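# Slide out the tray of the colour-banded slide box

## Task

Push or pull the inner tray of the slide box marked with a coloured band so that it sticks out of its sleeve by several centimetres, and let it stay that way on its own once the robot lets go; if it ends up showing less than that, more extension is still better than less. The second slide box has to end up roughly in its original spot with its tray still closed, otherwise the task is failed.

## Robot and tools

ROBOT. Two xArm7 arms, left_arm and right_arm, each with a two-finger parallel gripper and a wrist camera. Bases in the scene frame: left_arm at (+0.022, +0.428, 0) m, quat_wxyz (+0.998, 0, 0, +0.056); right_arm at (+0.010, -0.425, 0) m, quat_wxyz (+1.000, 0, 0, +0.019). Scene frame: origin on the table surface midway between the arms, +z up, +x out across the table, left_arm on the +y side. The words left and right are arm names only, not sides of any picture.

JOINT ORDER. Every row and every per-joint list in a result uses this order per arm: upper arm roll (joint3), shoulder (joint2), elbow (joint4), wrist pitch (joint6), wrist roll (joint7), forearm roll (joint5), waist (joint1). Stated ranges in rad: waist, upper arm roll, forearm roll and wrist roll -6.283 to 6.283; shoulder -2.059 to 2.094; elbow -0.192 to 3.927; wrist pitch -1.693 to 3.142. True ends may differ by up to 0.010 rad.

ROW FORMAT. A row is one flat list of 16 numbers, each in [-1, 1], always for both arms: left_arm's 7 joint values then its opening, then right_arm's 7 joint values then its opening. Joint values are offsets, not poses, scaled so 1.0 equals 2.036 rad. Opening is absolute: +1 fully open, -1 closed.

execute_actions(actions). actions is a list of actions; each action is a list of up to 15 rows, each row played for one control step of 1/30 s. With fewer than 15 rows the last one is repeated until 15 steps are used. Joint offsets in every row are measured from the angles the arm had when that action began (for a call's first action, the latest angles reported in this scene), not from the previous row. An action that would push a joint more than 0.010 rad beyond its range is rejected for both arms; if the first action fails this, or any action is malformed, nothing in the call runs. An empty list just returns the current state and images.

move(target, speed, blocking). target: one 16-number row as above; its offsets are taken from the Joint positions of the latest result that lists them. All joints of both arms progress in step, so grippers trace curves; duration is 0.5 to 10 s. speed: rad/s of the joint with the longest way to go, 0.01 to 2, default 0.5. Moves ignore obstacles and the other arm. blocking=false returns after 0.5 s while motion continues; then use wait or stop before sending anything else. The added move: line gives the ending (done, off_target, moving, held, fault), limits=held or limits=none, and each arm's joint farthest from target. Faster moves and targets set deeper past a contact press harder.

wait(seconds): 0 to 10, holds last commands; returns early if a running move finishes. stop(): brakes a running move, needing some distance. zoom_image(camera, region): camera is cam_high, cam_low, cam_left_wrist or cam_right_wrist (all 504x504); region [x0, y0, x1, y1] in pixels from the top-left, at most 504 by 504. read_manual(section): only "licences", no motion. finished_scene(scene): integer number of the current scene; ends it irreversibly after the last command is held.

MOTION LIMITS. Joint targets change at most 3.14 rad/s with 0.16 s ramp-up; each step's target stays within 0.623 rad of the measured angle, and if it would shift the gripper over 70 mm it is pulled back. Big changes may need several actions; unfinished motion must be re-commanded.

RESULTS. State line per arm: end_effector_position (m), end_effector_quat_wxyz, linear and angular velocity; printed positions can be off, more at far reach. Joint positions / velocities: per arm the 7 joints (rad, rad/s) then finger gap in m (0.084 open). Joint targets: what joints are being driven to now. grip_measured: measured opening on the command scale. Step readings list joint angles at some steps; HELD with an arm label means part of its row was held back. "joint command not followed": the clearance check altered targets. "joint sent to its limit": a joint was stopped at its end. Torque readings are raw drive outputs with offset and noise. MOTOR HOT appears from 65 °C; at 80 °C an OVER-TEMPERATURE FAULT brakes that arm until it cools.

GRIPPER. Fingers point along gripper +z and close along y. end_effector_position sits between closed pads, about 2 cm short of the tips; closing pushes tips about 10 mm further out. To hold, command an opening well under grip_measured; force tops out near 24 N per pad.

AVOID. Joint load limits (N m): waist 44, shoulder 44, upper arm roll 26.4, elbow 26.4, forearm roll 26.4, wrist pitch 17.6, wrist roll 17.6; exceeding one causes a TORQUE FAULT that backs the joint off, freezes the arm 10 s and skips the rest of the call. Keep the arms from striking or pushing each other. Do not drop, slam or knock anything off the table, and do not move or open the second slide box. The tray must stay extended without the robot holding it. Small random tugs on held parts or pushes on loose items can occur.

Each tool is called after "Emit:" as name([rows], argument=value, ...), one row to a line, values as JSON.

## Session

I'll start by looking at the current state of the scene.

Emit:
execute_actions(actions=[])

Scene clock: 0.00 s.
left_arm: end_effector_position=(+0.1816, +0.6740, +0.3202) grip_measured=+1.00 end_effector_quat_wxyz=(-0.219, +0.944, +0.104, -0.225) end_effector_velocity=(-0.000, +0.000, -0.000) end_effector_angular_velocity=(-0.002, +0.001, +0.000) | right_arm: end_effector_position=(+0.3543, -0.1815, +0.1197) grip_measured=+1.00 end_effector_quat_wxyz=(-0.021, -0.451, +0.866, -0.217) end_effector_velocity=(+0.000, -0.000, -0.000) end_effector_angular_velocity=(+0.000, -0.000, -0.001)
Joint names: [upper arm roll, shoulder, elbow, wrist pitch, wrist roll, forearm roll, waist]
Joint positions: left_arm=[-0.251 -0.57   0.782  1.536  0.344  0.476  0.718  0.084] | right_arm=[ 0.429  0.132  0.924  1.065 -2.965 -0.521  0.352  0.084]
Joint velocities: left_arm=[ 0.     0.001 -0.     0.001  0.002 -0.     0.001 -0.   ] | right_arm=[ 0.     0.    -0.001 -0.001  0.001 -0.    -0.001 -0.   ]
Joint torques (N m, as the arm reports them, + toward a larger angle): no reading
Motor temperatures (°C, as the motors report them): left_arm=[32 29 35 33 35 37 33] | right_arm=[38 32 33 30 31 33 32]
Joint targets: left_arm=[-0.251 -0.570 0.782 1.536 0.344 0.476 0.718] | right_arm=[0.429 0.132 0.924 1.065 -2.965 -0.521 0.352]

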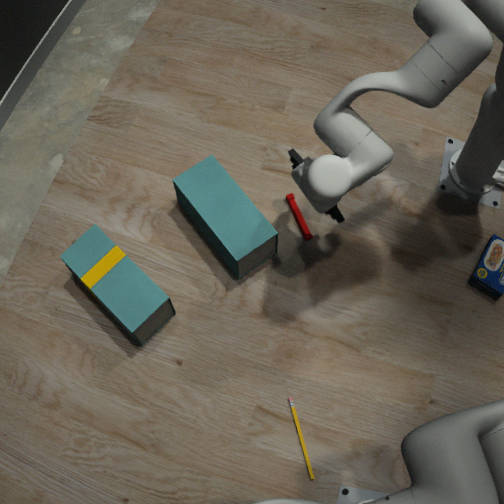

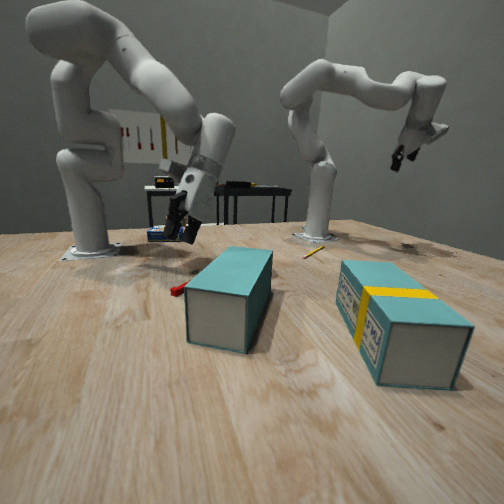

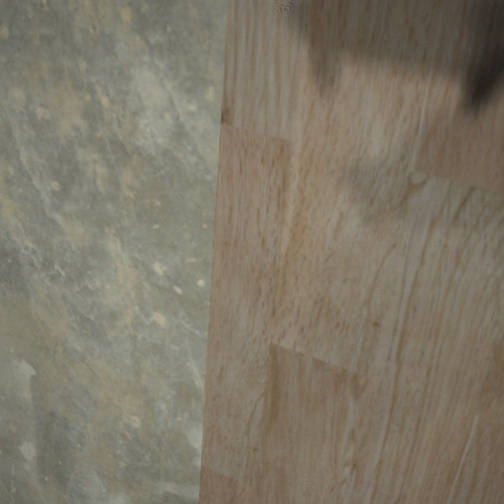

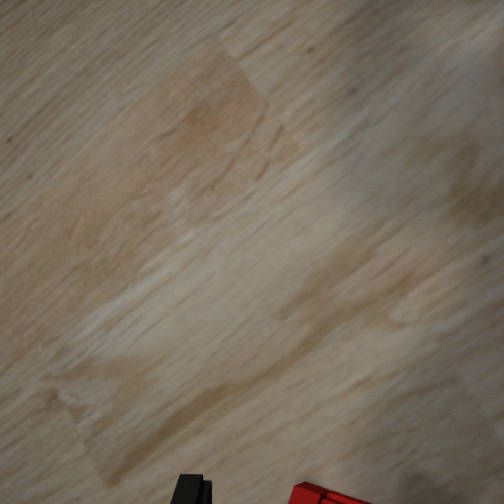

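Emit:
zoom_image(camera="cam_high", region=[40, 130, 340, 370])

Emit:
zoom_image(camera="cam_low", region=[150, 220, 504, 420])

Region (40, 130, 340, 370) of cam_high's 504x504 image, scaled by 1.680, with more detail than that image has; it fills the top 403 rows of this view, and the rest is white.

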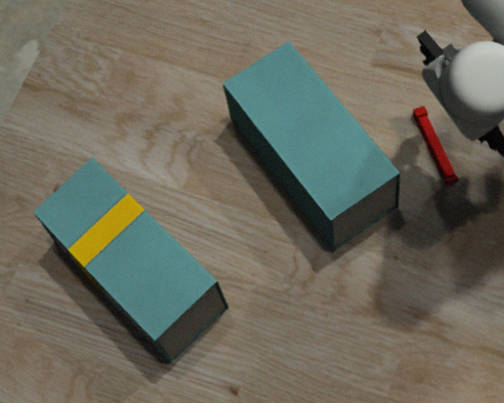

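Region (150, 220, 504, 420) of cam_low's 504x504 image, scaled by 1.424, with more detail than that image has; it fills the top 285 rows of this view, and the rest is white.

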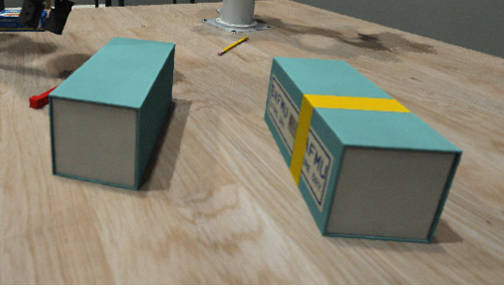

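Emit:
move(target=[0.1233, 0.4666, 0.5801, 0.0231, -0.169, -0.2338, -0.608, 1, 0, 0, 0, 0, 0, 0, 0, 1], speed=0.8)

Scene clock: 114.43 s.
left_arm: end_effector_position=(+0.5498, +0.2013, +0.3502) grip_measured=+1.00 end_effector_quat_wxyz=(-0.000, +0.979, -0.202, +0.000) end_effector_velocity=(-0.004, -0.011, -0.004) end_effector_angular_velocity=(-0.003, +0.009, -0.019) | right_arm: end_effector_position=(+0.3543, -0.1815, +0.1197) grip_measured=+1.00 end_effector_quat_wxyz=(-0.021, -0.451, +0.866, -0.217) end_effector_velocity=(-0.000, -0.000, -0.000) end_effector_angular_velocity=(-0.001, +0.001, -0.001)
Joint names: [upper arm roll, shoulder, elbow, wrist pitch, wrist roll, forearm roll, waist]
Joint positions: left_arm=[ 0.001  0.379  1.962  1.583 -0.     0.001 -0.519  0.084] | right_arm=[ 0.429  0.132  0.924  1.065 -2.965 -0.521  0.352  0.084]
Joint velocities: left_arm=[-0.01   0.008 -0.    -0.    -0.001 -0.003 -0.011  0.   ] | right_arm=[ 0.    -0.    -0.001 -0.     0.     0.    -0.     0.   ]
Joint torques (N m, as the arm reports them, + toward a larger angle): left_arm=[ -0.18 -41.73  23.99  -1.87   0.35   0.01  -0.97] | right_arm=[  0.   -15.07  10.56  -0.39   0.78  -0.99  -0.83]
Motor temperatures (°C, as the motors report them): left_arm=[32 30 45 33 35 37 33] | right_arm=[38 34 43 31 31 33 32]
Joint targets: left_arm=[-0.000 0.380 1.963 1.583 -0.000 0.000 -0.520] | right_arm=[0.429 0.132 0.924 1.065 -2.965 -0.521 0.352]
move: done; limits=none; left_arm: farthest joint: the waist, 0.001 radians from its target (1.237 radians at the start); right_arm: farthest joint: the waist, 0.000 radians from its target (0.000 radians at the start)

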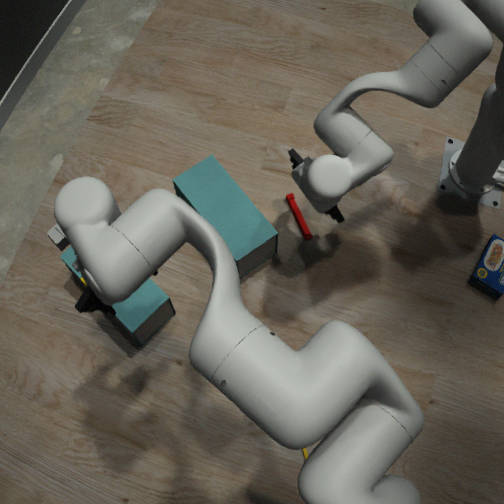

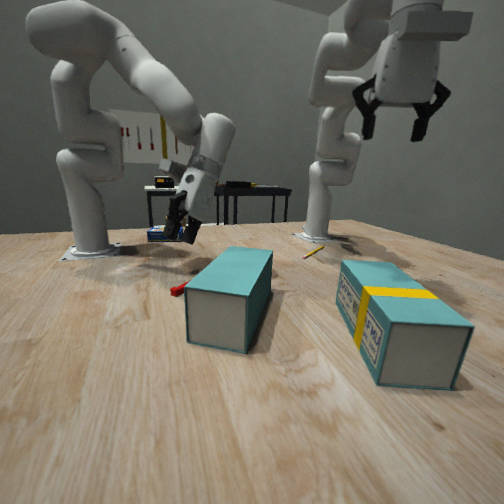

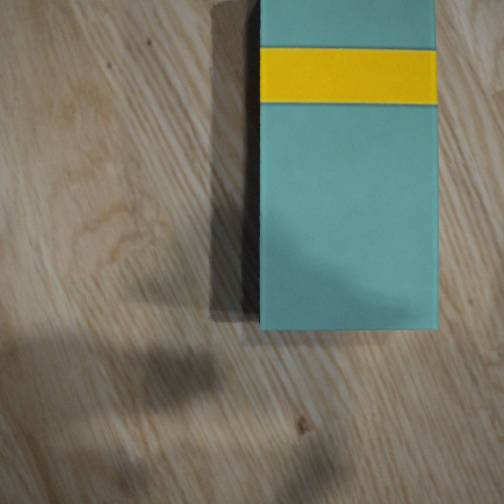

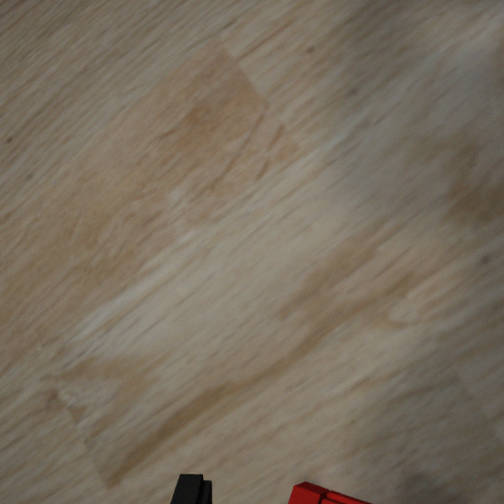

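Emit:
move(target=[0, -0.1197, -0.1631, -0.0434, 0, 0, 0, 1, 0, 0, 0, 0, 0, 0, 0, 1], speed=0.6)

Scene clock: 139.37 s.
left_arm: end_effector_position=(+0.4950, +0.2249, +0.3501) grip_measured=+1.00 end_effector_quat_wxyz=(-0.000, +0.979, -0.202, +0.000) end_effector_velocity=(-0.000, +0.001, +0.000) end_effector_angular_velocity=(+0.000, -0.000, +0.002) | right_arm: end_effector_position=(+0.3543, -0.1815, +0.1197) grip_measured=+1.00 end_effector_quat_wxyz=(-0.021, -0.451, +0.866, -0.217) end_effector_velocity=(+0.000, +0.000, -0.000) end_effector_angular_velocity=(+0.000, +0.000, +0.000)
Joint names: [upper arm roll, shoulder, elbow, wrist pitch, wrist roll, forearm roll, waist]
Joint positions: left_arm=[ 0.001  0.136  1.631  1.495 -0.     0.001 -0.519  0.084] | right_arm=[ 0.429  0.132  0.924  1.065 -2.965 -0.521  0.352  0.084]
Joint velocities: left_arm=[-0.    -0.003 -0.002  0.    -0.001  0.     0.001  0.   ] | right_arm=[ 0.     0.     0.    -0.001 -0.     0.    -0.    -0.   ]
Joint torques (N m, as the arm reports them, + toward a larger angle): left_arm=[ -0.44 -34.38  24.38  -1.93   0.3   -0.06  -1.22] | right_arm=[  0.25 -15.57  10.41  -0.61   0.69  -0.94  -1.13]
Motor temperatures (°C, as the motors report them): left_arm=[32 32 45 33 35 37 33] | right_arm=[38 34 43 31 31 33 32]
Joint targets: left_arm=[0.001 0.135 1.630 1.495 -0.000 0.001 -0.519] | right_arm=[0.429 0.132 0.924 1.065 -2.965 -0.521 0.352]
move: done; limits=none; left_arm: farthest joint: the elbow, 0.001 radians from its target (0.333 radians at the start); right_arm: farthest joint: the waist, 0.000 radians from its target (0.000 radians at the start)

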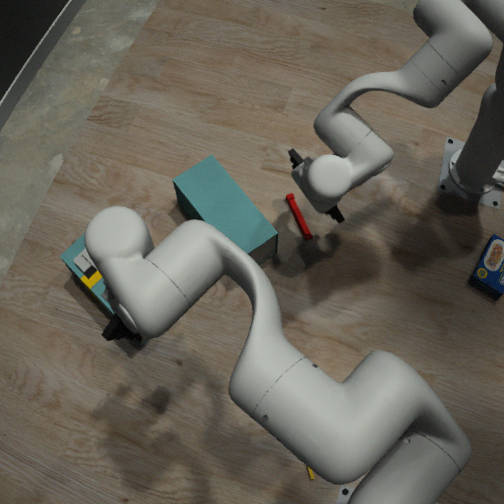

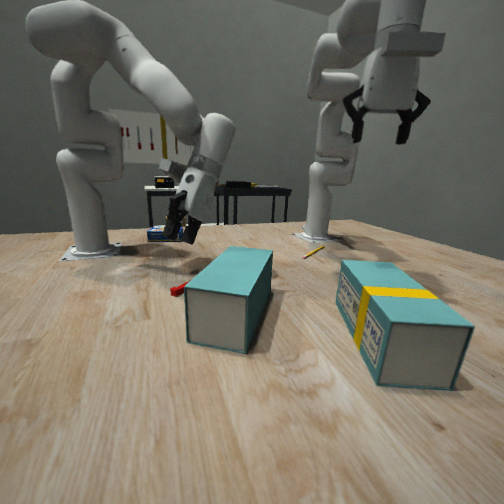

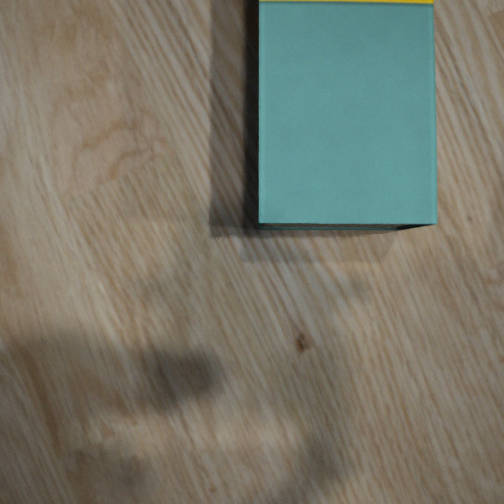

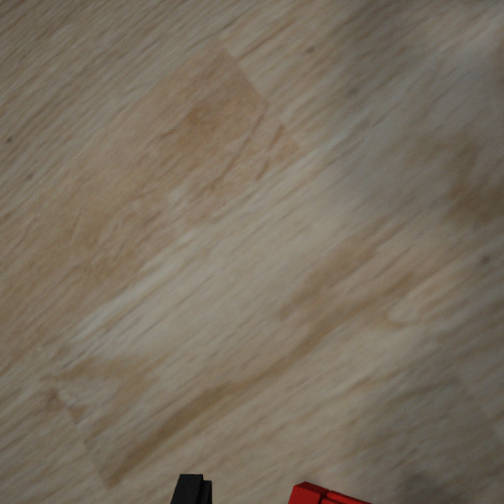

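Emit:
zoom_image(camera="cam_left_wrist", region=[200, 200, 460, 380])

Region (200, 200, 460, 380) of cam_left_wrist's 504x504 image, scaled by 1.938, with more detail than that image has; it fills the top 349 rows of this view, and the rest is white.

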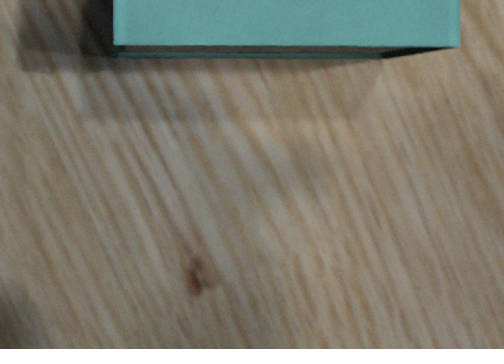

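Emit:
move(target=[0, -0.0516, -0.3964, -0.1017, 0.982, 0.982, -0.018, -1, 0, 0, 0, 0, 0, 0, 0, 1], speed=1.0)

Scene clock: 206.43 s.
left_arm: end_effector_position=(+0.5830, +0.3839, +0.3380) grip_measured=-1.00 end_effector_quat_wxyz=(+0.424, +0.220, +0.638, +0.604) end_effector_velocity=(-0.000, -0.001, -0.000) end_effector_angular_velocity=(+0.003, +0.001, -0.003) | right_arm: end_effector_position=(+0.3543, -0.1815, +0.1197) grip_measured=+1.00 end_effector_quat_wxyz=(-0.021, -0.451, +0.866, -0.217) end_effector_velocity=(+0.001, -0.000, +0.000) end_effector_angular_velocity=(+0.001, -0.001, -0.002)
Joint names: [upper arm roll, shoulder, elbow, wrist pitch, wrist roll, forearm roll, waist]
Joint positions: left_arm=[ 0.001  0.031  0.824  1.288  1.999  1.999 -0.555  0.   ] | right_arm=[ 0.429  0.132  0.924  1.065 -2.965 -0.521  0.352  0.084]
Joint velocities: left_arm=[-0.    -0.    -0.002 -0.     0.001  0.003 -0.     0.   ] | right_arm=[-0.     0.     0.001 -0.    -0.    -0.    -0.002  0.   ]
Joint torques (N m, as the arm reports them, + toward a larger angle): left_arm=[ -0.28 -28.82  22.38   1.17   0.36   0.97  -1.13] | right_arm=[  0.22 -16.03  10.7   -0.54   0.56  -1.    -0.97]
Motor temperatures (°C, as the motors report them): left_arm=[32 32 46 33 35 37 33] | right_arm=[38 34 44 31 31 33 32]
Joint targets: left_arm=[0.001 0.031 0.824 1.288 1.999 2.000 -0.555] | right_arm=[0.429 0.132 0.924 1.065 -2.965 -0.521 0.352]
move: done; limits=none; left_arm: farthest joint: the forearm roll, 0.001 radians from its target (1.999 radians at the start); right_arm: farthest joint: the waist, 0.000 radians from its target (0.000 radians at the start)

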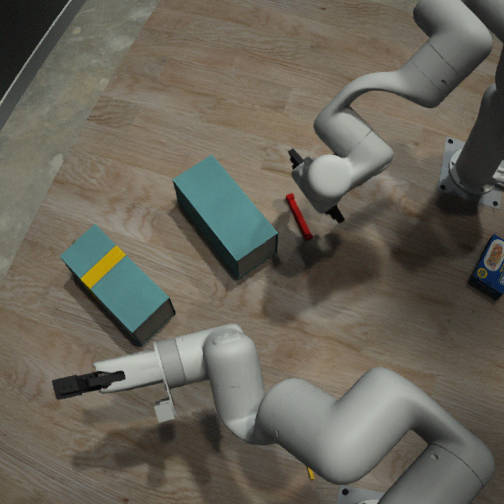

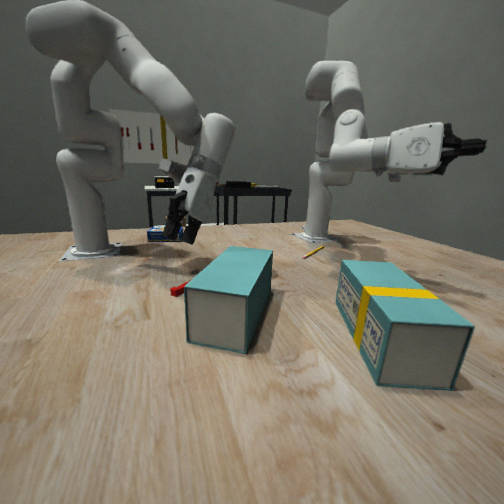

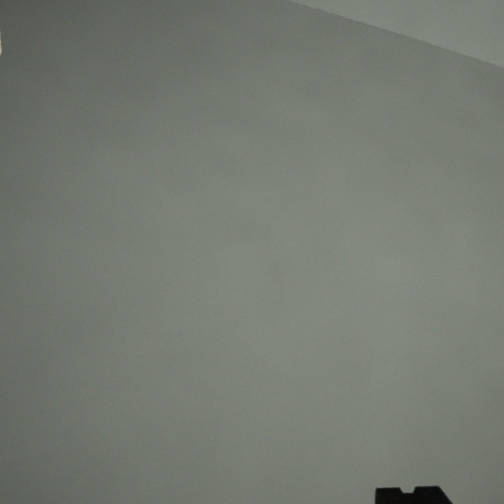

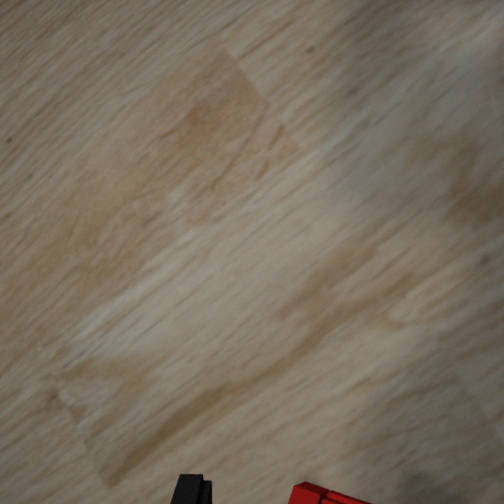

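Emit:
move(target=[0, -0.0295, -0.223, -0.0575, 0.5612, 0.5612, 0, -1, 0, 0, 0, 0, 0, 0, 0, 1], speed=1.0)

Scene clock: 215.90 s.
left_arm: end_effector_position=(+0.4736, +0.2142, +0.2001) grip_measured=-1.00 end_effector_quat_wxyz=(+0.155, +0.690, -0.155, +0.690) end_effector_velocity=(-0.002, -0.001, -0.001) end_effector_angular_velocity=(+0.006, +0.001, -0.005) | right_arm: end_effector_position=(+0.3543, -0.1815, +0.1197) grip_measured=+1.00 end_effector_quat_wxyz=(-0.021, -0.451, +0.866, -0.217) end_effector_velocity=(-0.000, -0.000, -0.000) end_effector_angular_velocity=(-0.000, +0.001, -0.000)
Joint names: [upper arm roll, shoulder, elbow, wrist pitch, wrist roll, forearm roll, waist]
Joint positions: left_arm=[ 0.001 -0.029  0.371  1.171  3.141  3.141 -0.555  0.   ] | right_arm=[ 0.429  0.132  0.924  1.065 -2.965 -0.521  0.352  0.084]
Joint velocities: left_arm=[-0.001 -0.001 -0.003 -0.002  0.004  0.003 -0.002  0.   ] | right_arm=[-0.     0.001  0.     0.    -0.     0.    -0.    -0.   ]
Joint torques (N m, as the arm reports them, + toward a larger angle): left_arm=[ -0.16 -21.27  17.25   1.49   0.32  -0.32  -1.42] | right_arm=[  0.1  -15.69  10.41  -0.54   0.48  -0.86  -1.33]
Motor temperatures (°C, as the motors report them): left_arm=[32 32 46 33 35 37 33] | right_arm=[38 34 44 31 31 33 32]
Joint targets: left_arm=[0.001 -0.029 0.370 1.171 3.141 3.142 -0.555] | right_arm=[0.429 0.132 0.924 1.065 -2.965 -0.521 0.352]
move: done; limits=none; left_arm: farthest joint: the waist, 0.000 radians from its target (0.000 radians at the start); right_arm: farthest joint: the waist, 0.000 radians from its target (0.000 radians at the start)

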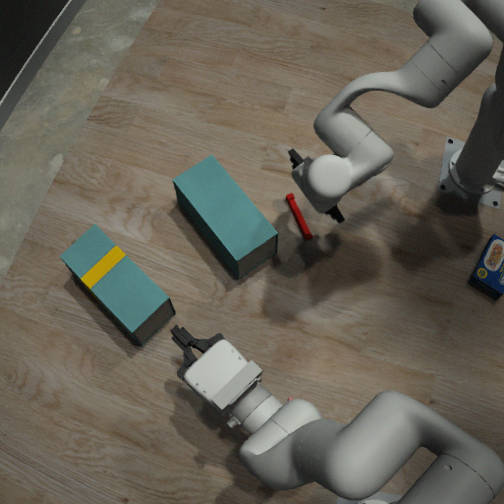

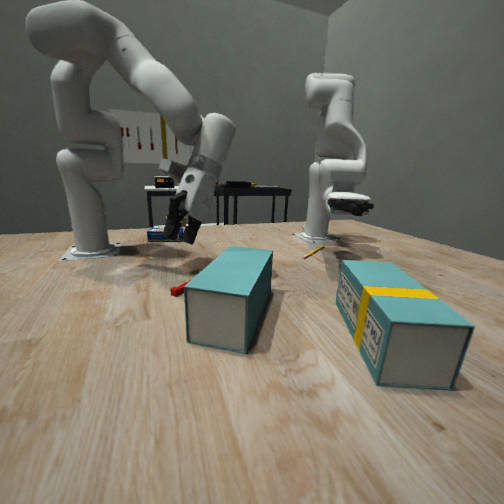

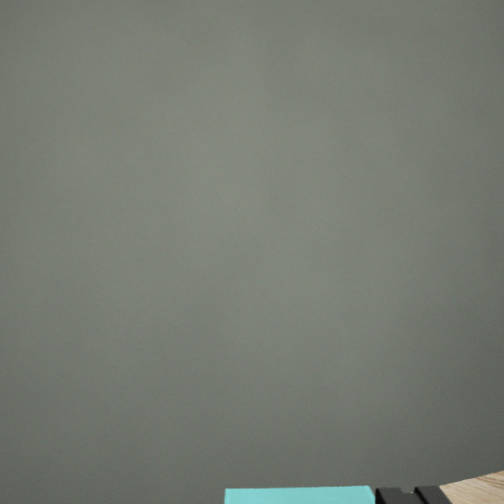

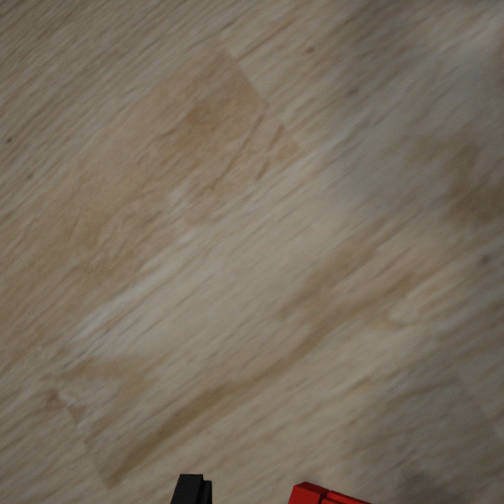

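Emit:
move(target=[0, 0.3132, 0.0887, 0.2244, 0, 0, 0, -1, 0, 0, 0, 0, 0, 0, 0, 1], speed=0.5)

Scene clock: 224.43 s.
left_arm: end_effector_position=(+0.4916, +0.2057, +0.0553) grip_measured=-1.00 end_effector_quat_wxyz=(+0.155, +0.690, -0.155, +0.690) end_effector_velocity=(-0.002, +0.000, -0.003) end_effector_angular_velocity=(+0.004, +0.006, -0.001) | right_arm: end_effector_position=(+0.3543, -0.1815, +0.1197) grip_measured=+1.00 end_effector_quat_wxyz=(-0.021, -0.451, +0.866, -0.217) end_effector_velocity=(-0.001, -0.000, -0.001) end_effector_angular_velocity=(-0.001, +0.001, +0.000)
Joint names: [upper arm roll, shoulder, elbow, wrist pitch, wrist roll, forearm roll, waist]
Joint positions: left_arm=[ 0.001  0.608  0.551  1.627  3.141  3.141 -0.555  0.   ] | right_arm=[ 0.429  0.132  0.924  1.065 -2.965 -0.521  0.352  0.084]
Joint velocities: left_arm=[-0.     0.005 -0.001 -0.     0.001  0.001 -0.     0.   ] | right_arm=[-0.     0.    -0.001  0.    -0.     0.     0.     0.   ]
Joint torques (N m, as the arm reports them, + toward a larger angle): left_arm=[ -0.49 -31.43   8.63   1.48   0.4   -0.15  -1.14] | right_arm=[  0.22 -15.49  10.42  -0.54   0.74  -0.91  -1.7 ]
Motor temperatures (°C, as the motors report them): left_arm=[32 32 44 33 35 37 33] | right_arm=[38 34 44 31 31 33 32]
Joint targets: left_arm=[0.001 0.608 0.551 1.627 3.141 3.141 -0.555] | right_arm=[0.429 0.132 0.924 1.065 -2.965 -0.521 0.352]
move: done; limits=none; left_arm: farthest joint: the shoulder, 0.001 radians from its target (0.638 radians at the start); right_arm: farthest joint: the waist, 0.000 radians from its target (0.000 radians at the start)

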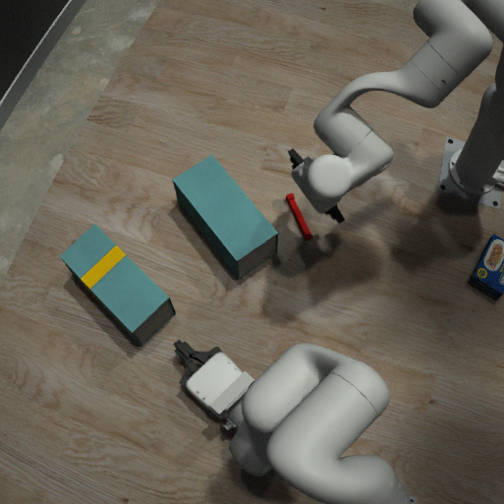

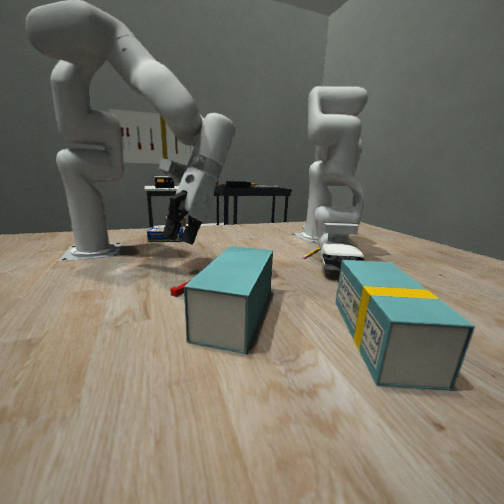

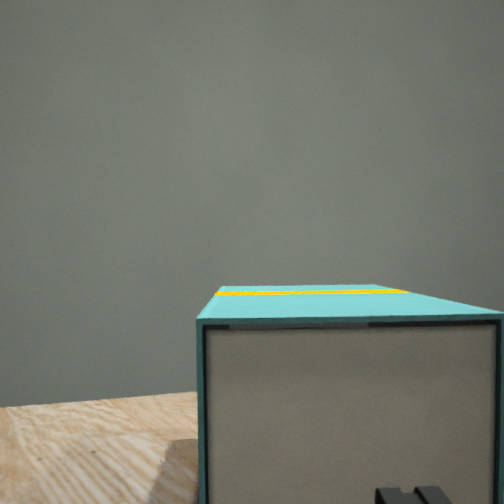

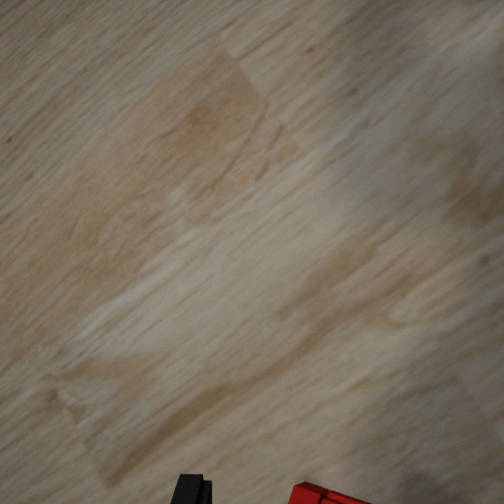

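Emit:
move(target=[0, 0.0244, 0.0890, -0.0642, 0, 0, 0, -1, 0, 0, 0, 0, 0, 0, 0, 1], speed=0.15)

Scene clock: 239.33 s.
left_arm: end_effector_position=(+0.5413, +0.1821, +0.0554) grip_measured=-1.00 end_effector_quat_wxyz=(+0.155, +0.690, -0.155, +0.690) end_effector_velocity=(+0.001, -0.000, +0.000) end_effector_angular_velocity=(+0.000, -0.001, +0.001) | right_arm: end_effector_position=(+0.3543, -0.1815, +0.1197) grip_measured=+1.00 end_effector_quat_wxyz=(-0.021, -0.451, +0.866, -0.217) end_effector_velocity=(+0.000, +0.000, +0.001) end_effector_angular_velocity=(+0.001, -0.001, -0.001)
Joint names: [upper arm roll, shoulder, elbow, wrist pitch, wrist roll, forearm roll, waist]
Joint positions: left_arm=[ 0.001  0.657  0.732  1.497  3.141  3.141 -0.555  0.   ] | right_arm=[ 0.429  0.132  0.924  1.065 -2.965 -0.521  0.352  0.084]
Joint velocities: left_arm=[-0.     0.     0.002 -0.002  0.001 -0.001 -0.     0.   ] | right_arm=[ 0.    -0.001  0.001  0.     0.     0.    -0.    -0.   ]
Joint torques (N m, as the arm reports them, + toward a larger angle): left_arm=[ -0.59 -35.44  11.24   1.44   0.34  -0.16  -1.18] | right_arm=[ -0.01 -15.71  10.71  -0.52   0.75  -0.9   -1.37]
Motor temperatures (°C, as the motors report them): left_arm=[32 32 41 34 35 37 33] | right_arm=[38 34 44 31 31 33 32]
Joint targets: left_arm=[0.001 0.657 0.732 1.497 3.141 3.141 -0.555] | right_arm=[0.429 0.132 0.924 1.065 -2.965 -0.521 0.352]
move: done; limits=none; left_arm: farthest joint: the shoulder, 0.001 radians from its target (0.050 radians at the start); right_arm: farthest joint: the waist, 0.000 radians from its target (0.000 radians at the start)

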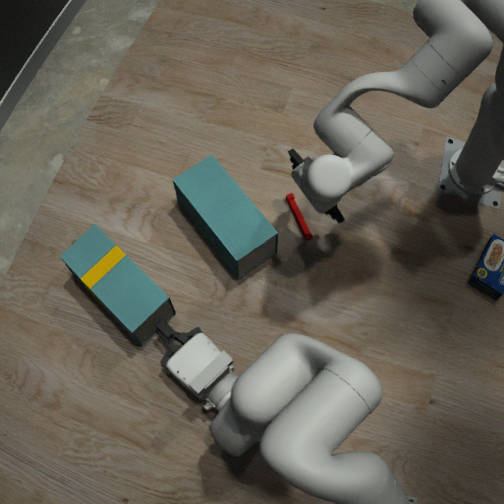

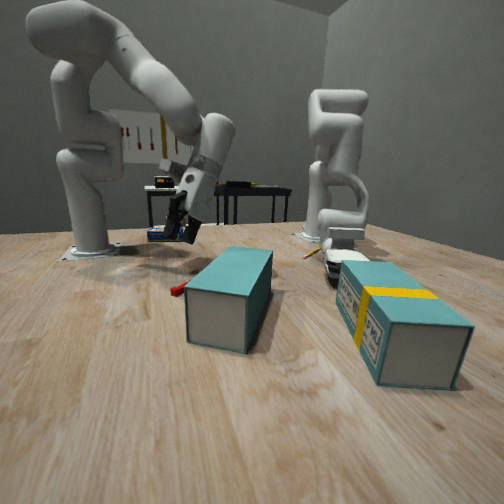

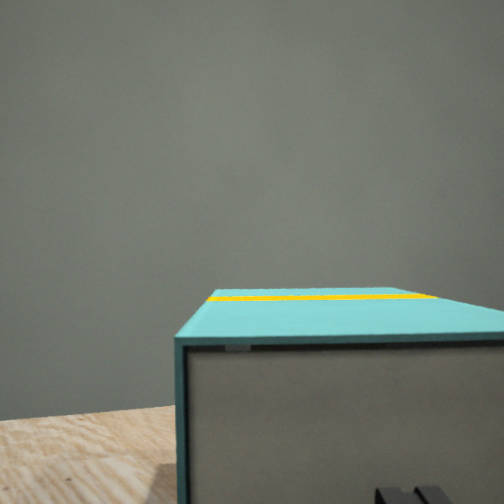

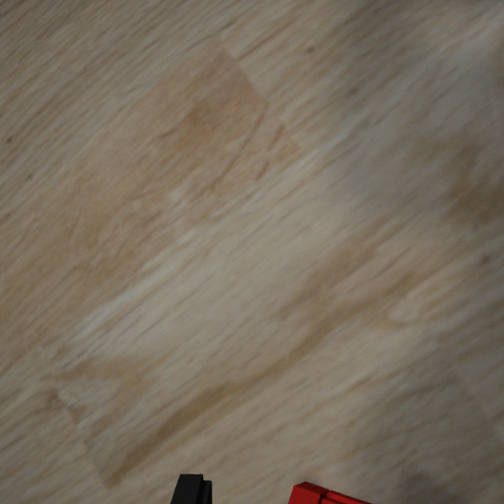

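Emit:
move(target=[0, 0.0209, 0.0605, -0.0401, 0, 0, 0, -1, 0, 0, 0, 0, 0, 0, 0, 1], speed=0.05)

Scene clock: 247.33 s.
left_arm: end_effector_position=(+0.5728, +0.1671, +0.0549) grip_measured=-1.00 end_effector_quat_wxyz=(+0.155, +0.690, -0.155, +0.690) end_effector_velocity=(-0.000, -0.001, -0.000) end_effector_angular_velocity=(+0.000, +0.002, -0.001) | right_arm: end_effector_position=(+0.3543, -0.1815, +0.1197) grip_measured=+1.00 end_effector_quat_wxyz=(-0.021, -0.451, +0.866, -0.217) end_effector_velocity=(+0.001, -0.000, +0.000) end_effector_angular_velocity=(+0.001, -0.001, -0.002)
Joint names: [upper arm roll, shoulder, elbow, wrist pitch, wrist roll, forearm roll, waist]
Joint positions: left_arm=[ 0.001  0.7    0.855  1.415  3.141  3.141 -0.555  0.   ] | right_arm=[ 0.429  0.132  0.924  1.065 -2.965 -0.521  0.352  0.084]
Joint velocities: left_arm=[-0.    -0.     0.001 -0.003 -0.    -0.001 -0.001  0.   ] | right_arm=[ 0.    -0.     0.001 -0.     0.    -0.    -0.002  0.   ]
Joint torques (N m, as the arm reports them, + toward a larger angle): left_arm=[ -0.6  -38.26  13.62   1.54   0.38  -0.13  -1.43] | right_arm=[  0.18 -15.76  10.47  -0.62   0.76  -0.99  -0.95]
Motor temperatures (°C, as the motors report them): left_arm=[32 32 40 34 35 37 33] | right_arm=[38 34 44 31 31 33 32]
Joint targets: left_arm=[0.001 0.700 0.855 1.415 3.141 3.141 -0.555] | right_arm=[0.429 0.132 0.924 1.065 -2.965 -0.521 0.352]
move: done; limits=none; left_arm: farthest joint: the waist, 0.000 radians from its target (0.000 radians at the start); right_arm: farthest joint: the waist, 0.000 radians from its target (0.000 radians at the start)

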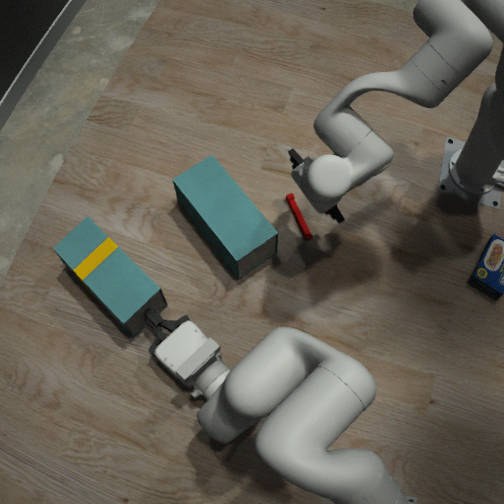

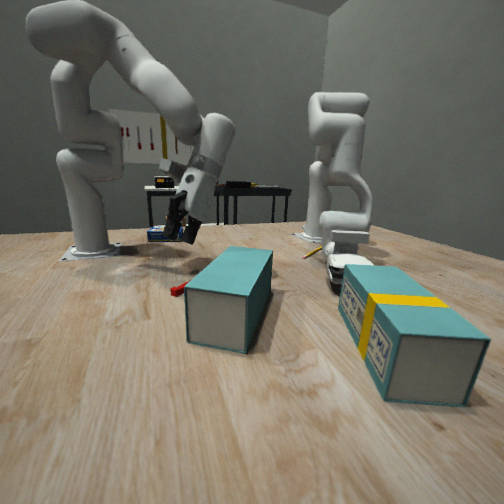

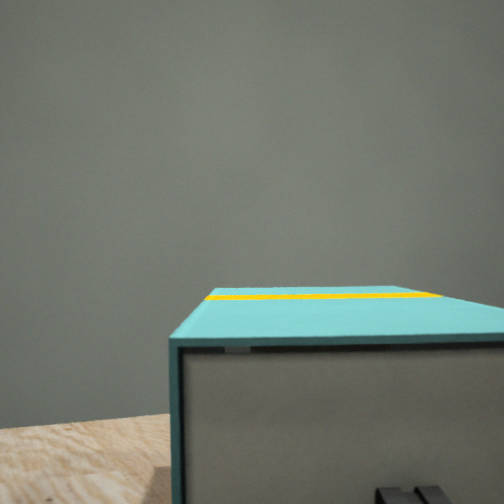

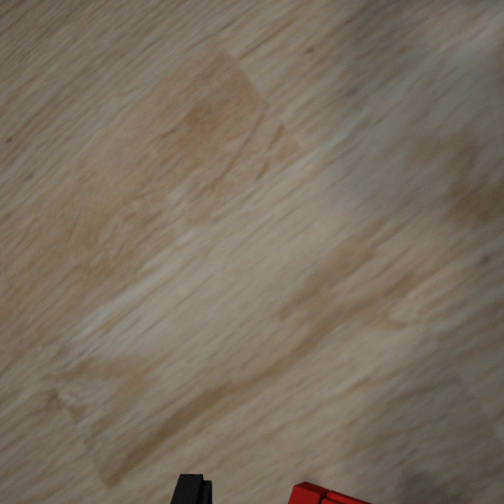

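Emit:
zoom_image(camera="cam_left_wrist", region=[150, 270, 504, 504])

Emit:
zoom_image(camera="cam_low", region=[300, 240, 504, 420])

Region (150, 270, 504, 504) of cam_left_wrist's 504x504 image, scaled by 1.424, with more detail than that image has; it fills the top 333 rows of this view, and the rest is white.

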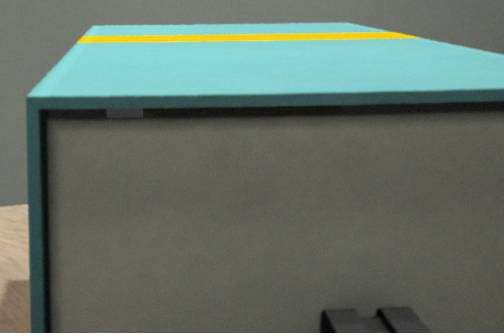

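Region (300, 240, 504, 420) of cam_low's 504x504 image, scaled by 2.471, with more detail than that image has; it fills the top 445 rows of this view, and the rest is white.

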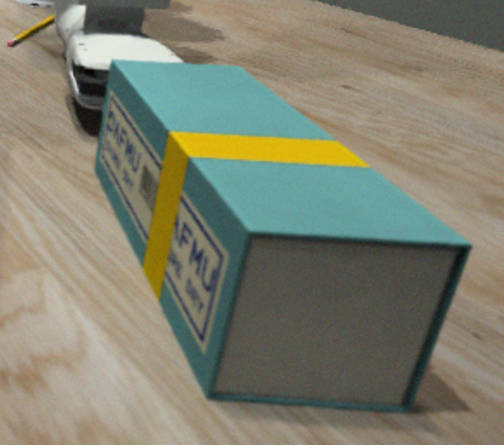

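Emit:
move(target=[0, 0, 0, 0, 0, 0, 0, -1, -0.2107, -0.1139, 0.1847, -0.0319, 0.9651, 0.2559, 0.0236, -1], speed=1.0)

Scene clock: 331.50 s.
left_arm: end_effector_position=(+0.5728, +0.1671, +0.0549) grip_measured=-1.00 end_effector_quat_wxyz=(+0.155, +0.690, -0.155, +0.690) end_effector_velocity=(+0.001, +0.000, +0.000) end_effector_angular_velocity=(-0.001, -0.001, +0.001) | right_arm: end_effector_position=(+0.5010, -0.1954, +0.3793) grip_measured=-1.00 end_effector_quat_wxyz=(+0.055, +0.738, +0.646, +0.190) end_effector_velocity=(+0.001, -0.001, +0.002) end_effector_angular_velocity=(+0.003, -0.003, -0.004)
Joint names: [upper arm roll, shoulder, elbow, wrist pitch, wrist roll, forearm roll, waist]
Joint positions: left_arm=[ 0.001  0.7    0.855  1.415  3.141  3.141 -0.555  0.   ] | right_arm=[-0.    -0.099  1.299  1.    -1.001 -0.     0.4    0.   ]
Joint velocities: left_arm=[ 0.    -0.     0.001  0.    -0.001 -0.001  0.     0.   ] | right_arm=[-0.002 -0.002  0.002 -0.     0.002  0.    -0.001  0.   ]
Joint torques (N m, as the arm reports them, + toward a larger angle): left_arm=[ -0.58 -38.75  13.47   1.58   0.3   -0.13  -1.24] | right_arm=[ -0.73 -14.67  12.67  -2.42   0.77  -0.33  -1.24]
Motor temperatures (°C, as the motors report them): left_arm=[32 33 40 34 35 37 33] | right_arm=[38 35 45 31 31 33 32]
Joint targets: left_arm=[0.001 0.700 0.855 1.415 3.141 3.141 -0.555] | right_arm=[-0.000 -0.100 1.300 1.000 -1.000 -0.000 0.400]
move: done; limits=none; left_arm: farthest joint: the waist, 0.000 radians from its target (0.000 radians at the start); right_arm: farthest joint: the elbow, 0.001 radians from its target (0.376 radians at the start)

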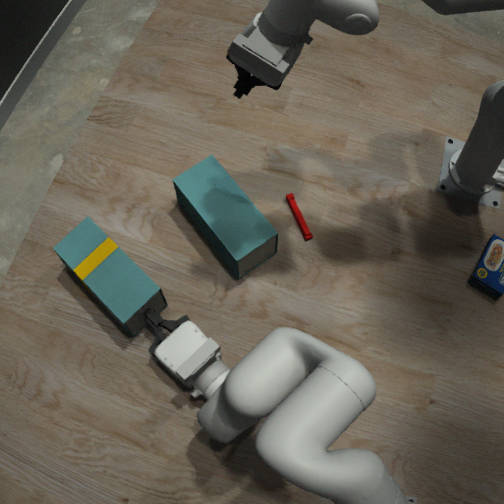

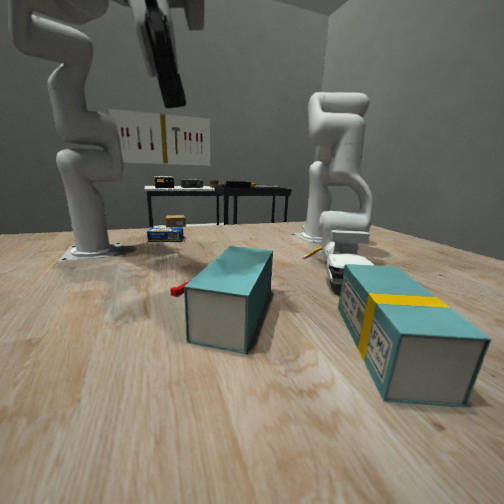

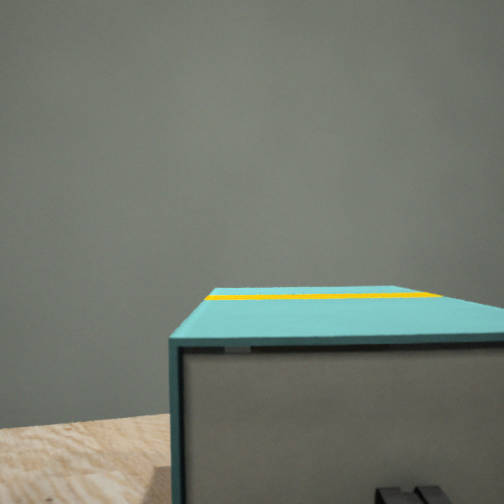

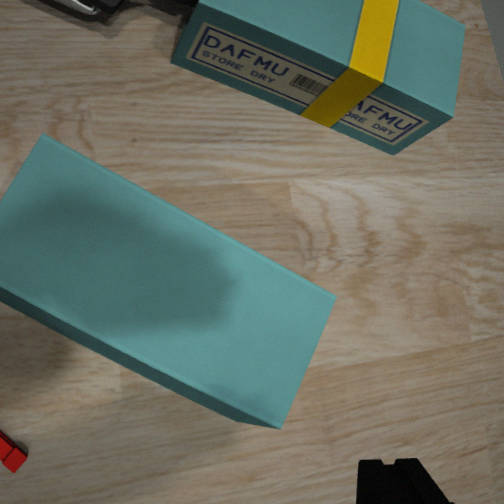

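Emit:
move(target=[0, 0, 0, 0, 0, 0, 0, -1, 0, 0.4815, 0.2957, -0.3333, 0.4917, 0, 0.1394, -1], speed=0.6)

Scene clock: 340.70 s.
left_arm: end_effector_position=(+0.5728, +0.1671, +0.0549) grip_measured=-1.00 end_effector_quat_wxyz=(+0.155, +0.690, -0.155, +0.690) end_effector_velocity=(-0.000, -0.001, +0.000) end_effector_angular_velocity=(-0.000, -0.002, -0.002) | right_arm: end_effector_position=(+0.6206, +0.1111, +0.1572) grip_measured=-1.00 end_effector_quat_wxyz=(-0.121, +0.879, +0.331, +0.321) end_effector_velocity=(-0.007, +0.003, -0.013) end_effector_angular_velocity=(-0.009, +0.017, +0.008)
Joint names: [upper arm roll, shoulder, elbow, wrist pitch, wrist roll, forearm roll, waist]
Joint positions: left_arm=[ 0.001  0.7    0.855  1.415  3.141  3.141 -0.555  0.   ] | right_arm=[-0.     0.88   1.902  0.322  0.    -0.     0.683  0.   ]
Joint velocities: left_arm=[ 0.    -0.     0.001  0.001  0.     0.    -0.002  0.   ] | right_arm=[ 0.005  0.011 -0.007  0.001  0.001 -0.     0.005  0.   ]
Joint torques (N m, as the arm reports them, + toward a larger angle): left_arm=[ -0.65 -38.57  13.35   1.54   0.42  -0.12  -1.3 ] | right_arm=[ -1.41 -30.22  12.72  -2.96   0.67  -0.45  -1.73]
Motor temperatures (°C, as the motors report them): left_arm=[32 34 40 34 35 37 33] | right_arm=[38 35 47 31 31 33 32]
Joint targets: left_arm=[0.001 0.700 0.855 1.415 3.141 3.141 -0.555] | right_arm=[-0.000 0.881 1.901 0.322 0.000 -0.000 0.683]
move: done; limits=none; left_arm: farthest joint: the waist, 0.000 radians from its target (0.000 radians at the start); right_arm: farthest joint: the waist, 0.001 radians from its target (0.284 radians at the start)

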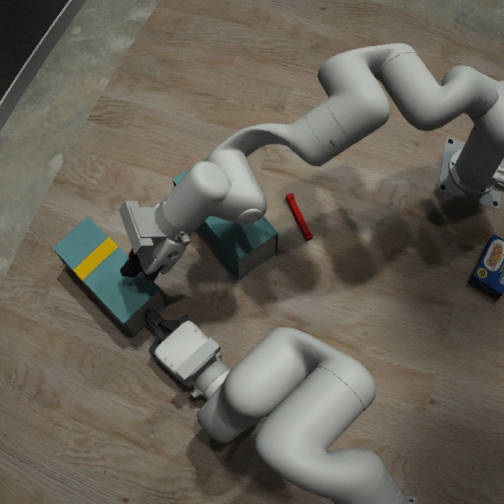

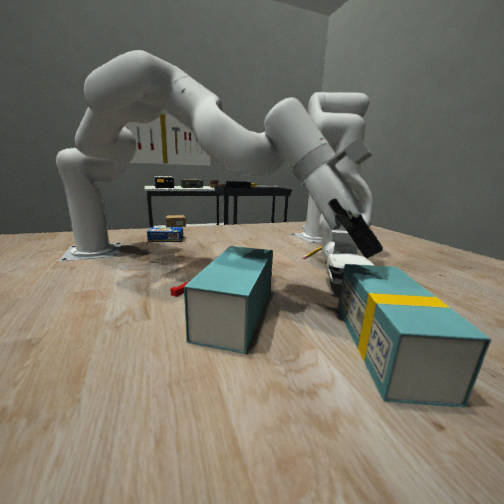

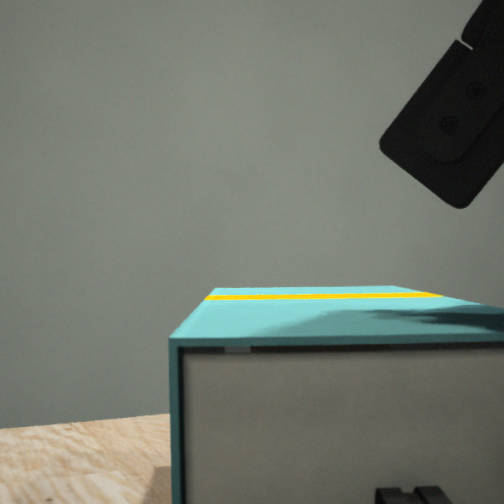

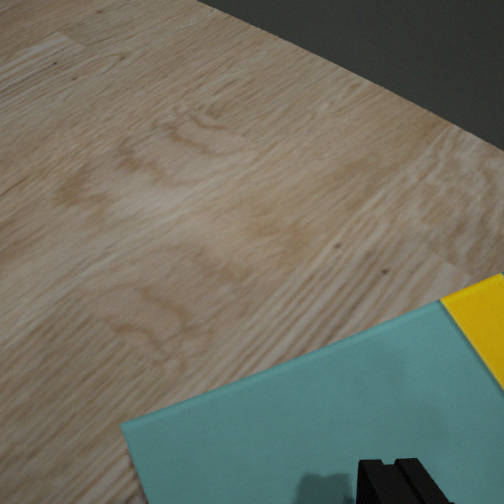

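Emit:
move(target=[0, 0, 0, 0, 0, 0, 0, -1, 0, 0.0221, -0.0038, -0.025, 0, 0, 0, -1], speed=0.05)

Scene clock: 353.17 s.
left_arm: end_effector_position=(+0.5728, +0.1671, +0.0549) grip_measured=-1.00 end_effector_quat_wxyz=(+0.155, +0.690, -0.155, +0.690) end_effector_velocity=(+0.000, +0.000, -0.000) end_effector_angular_velocity=(+0.001, +0.001, +0.000) | right_arm: end_effector_position=(+0.6204, +0.1110, +0.1279) grip_measured=-1.00 end_effector_quat_wxyz=(-0.121, +0.879, +0.331, +0.320) end_effector_velocity=(-0.000, +0.000, +0.001) end_effector_angular_velocity=(+0.001, -0.001, +0.001)
Joint names: [upper arm roll, shoulder, elbow, wrist pitch, wrist roll, forearm roll, waist]
Joint positions: left_arm=[ 0.001  0.7    0.855  1.415  3.141  3.141 -0.555  0.   ] | right_arm=[-0.     0.925  1.894  0.271  0.    -0.     0.683  0.   ]
Joint velocities: left_arm=[ 0.     0.    -0.    -0.001 -0.    -0.     0.     0.   ] | right_arm=[ 0.    -0.002 -0.001 -0.001 -0.    -0.     0.001  0.   ]
Joint torques (N m, as the arm reports them, + toward a larger angle): left_arm=[ -0.63 -38.46  13.5    1.61   0.34  -0.21  -1.36] | right_arm=[ -1.41 -29.85  12.47  -2.92   0.62  -0.47  -1.09]
Motor temperatures (°C, as the motors report them): left_arm=[32 34 40 34 35 37 33] | right_arm=[38 37 48 31 31 33 32]
Joint targets: left_arm=[0.001 0.700 0.855 1.415 3.141 3.141 -0.555] | right_arm=[-0.000 0.925 1.894 0.271 0.000 -0.000 0.683]
move: done; limits=none; left_arm: farthest joint: the waist, 0.000 radians from its target (0.000 radians at the start); right_arm: farthest joint: the waist, 0.000 radians from its target (0.000 radians at the start)

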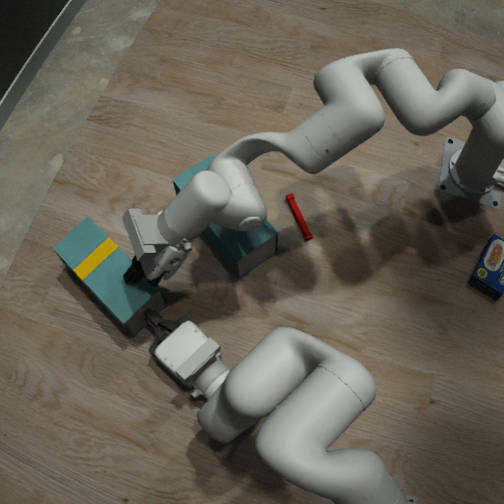

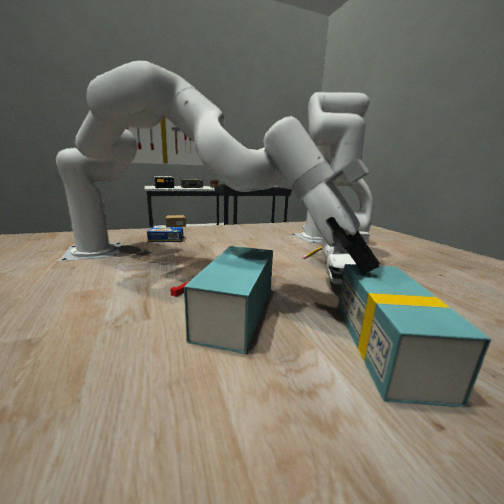

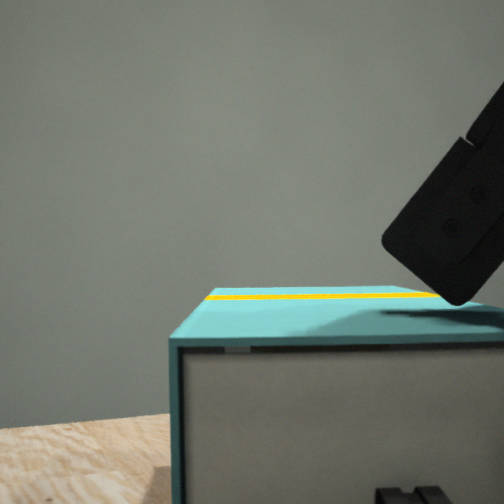

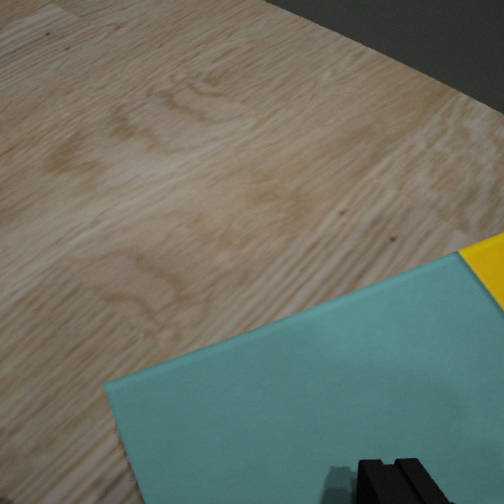

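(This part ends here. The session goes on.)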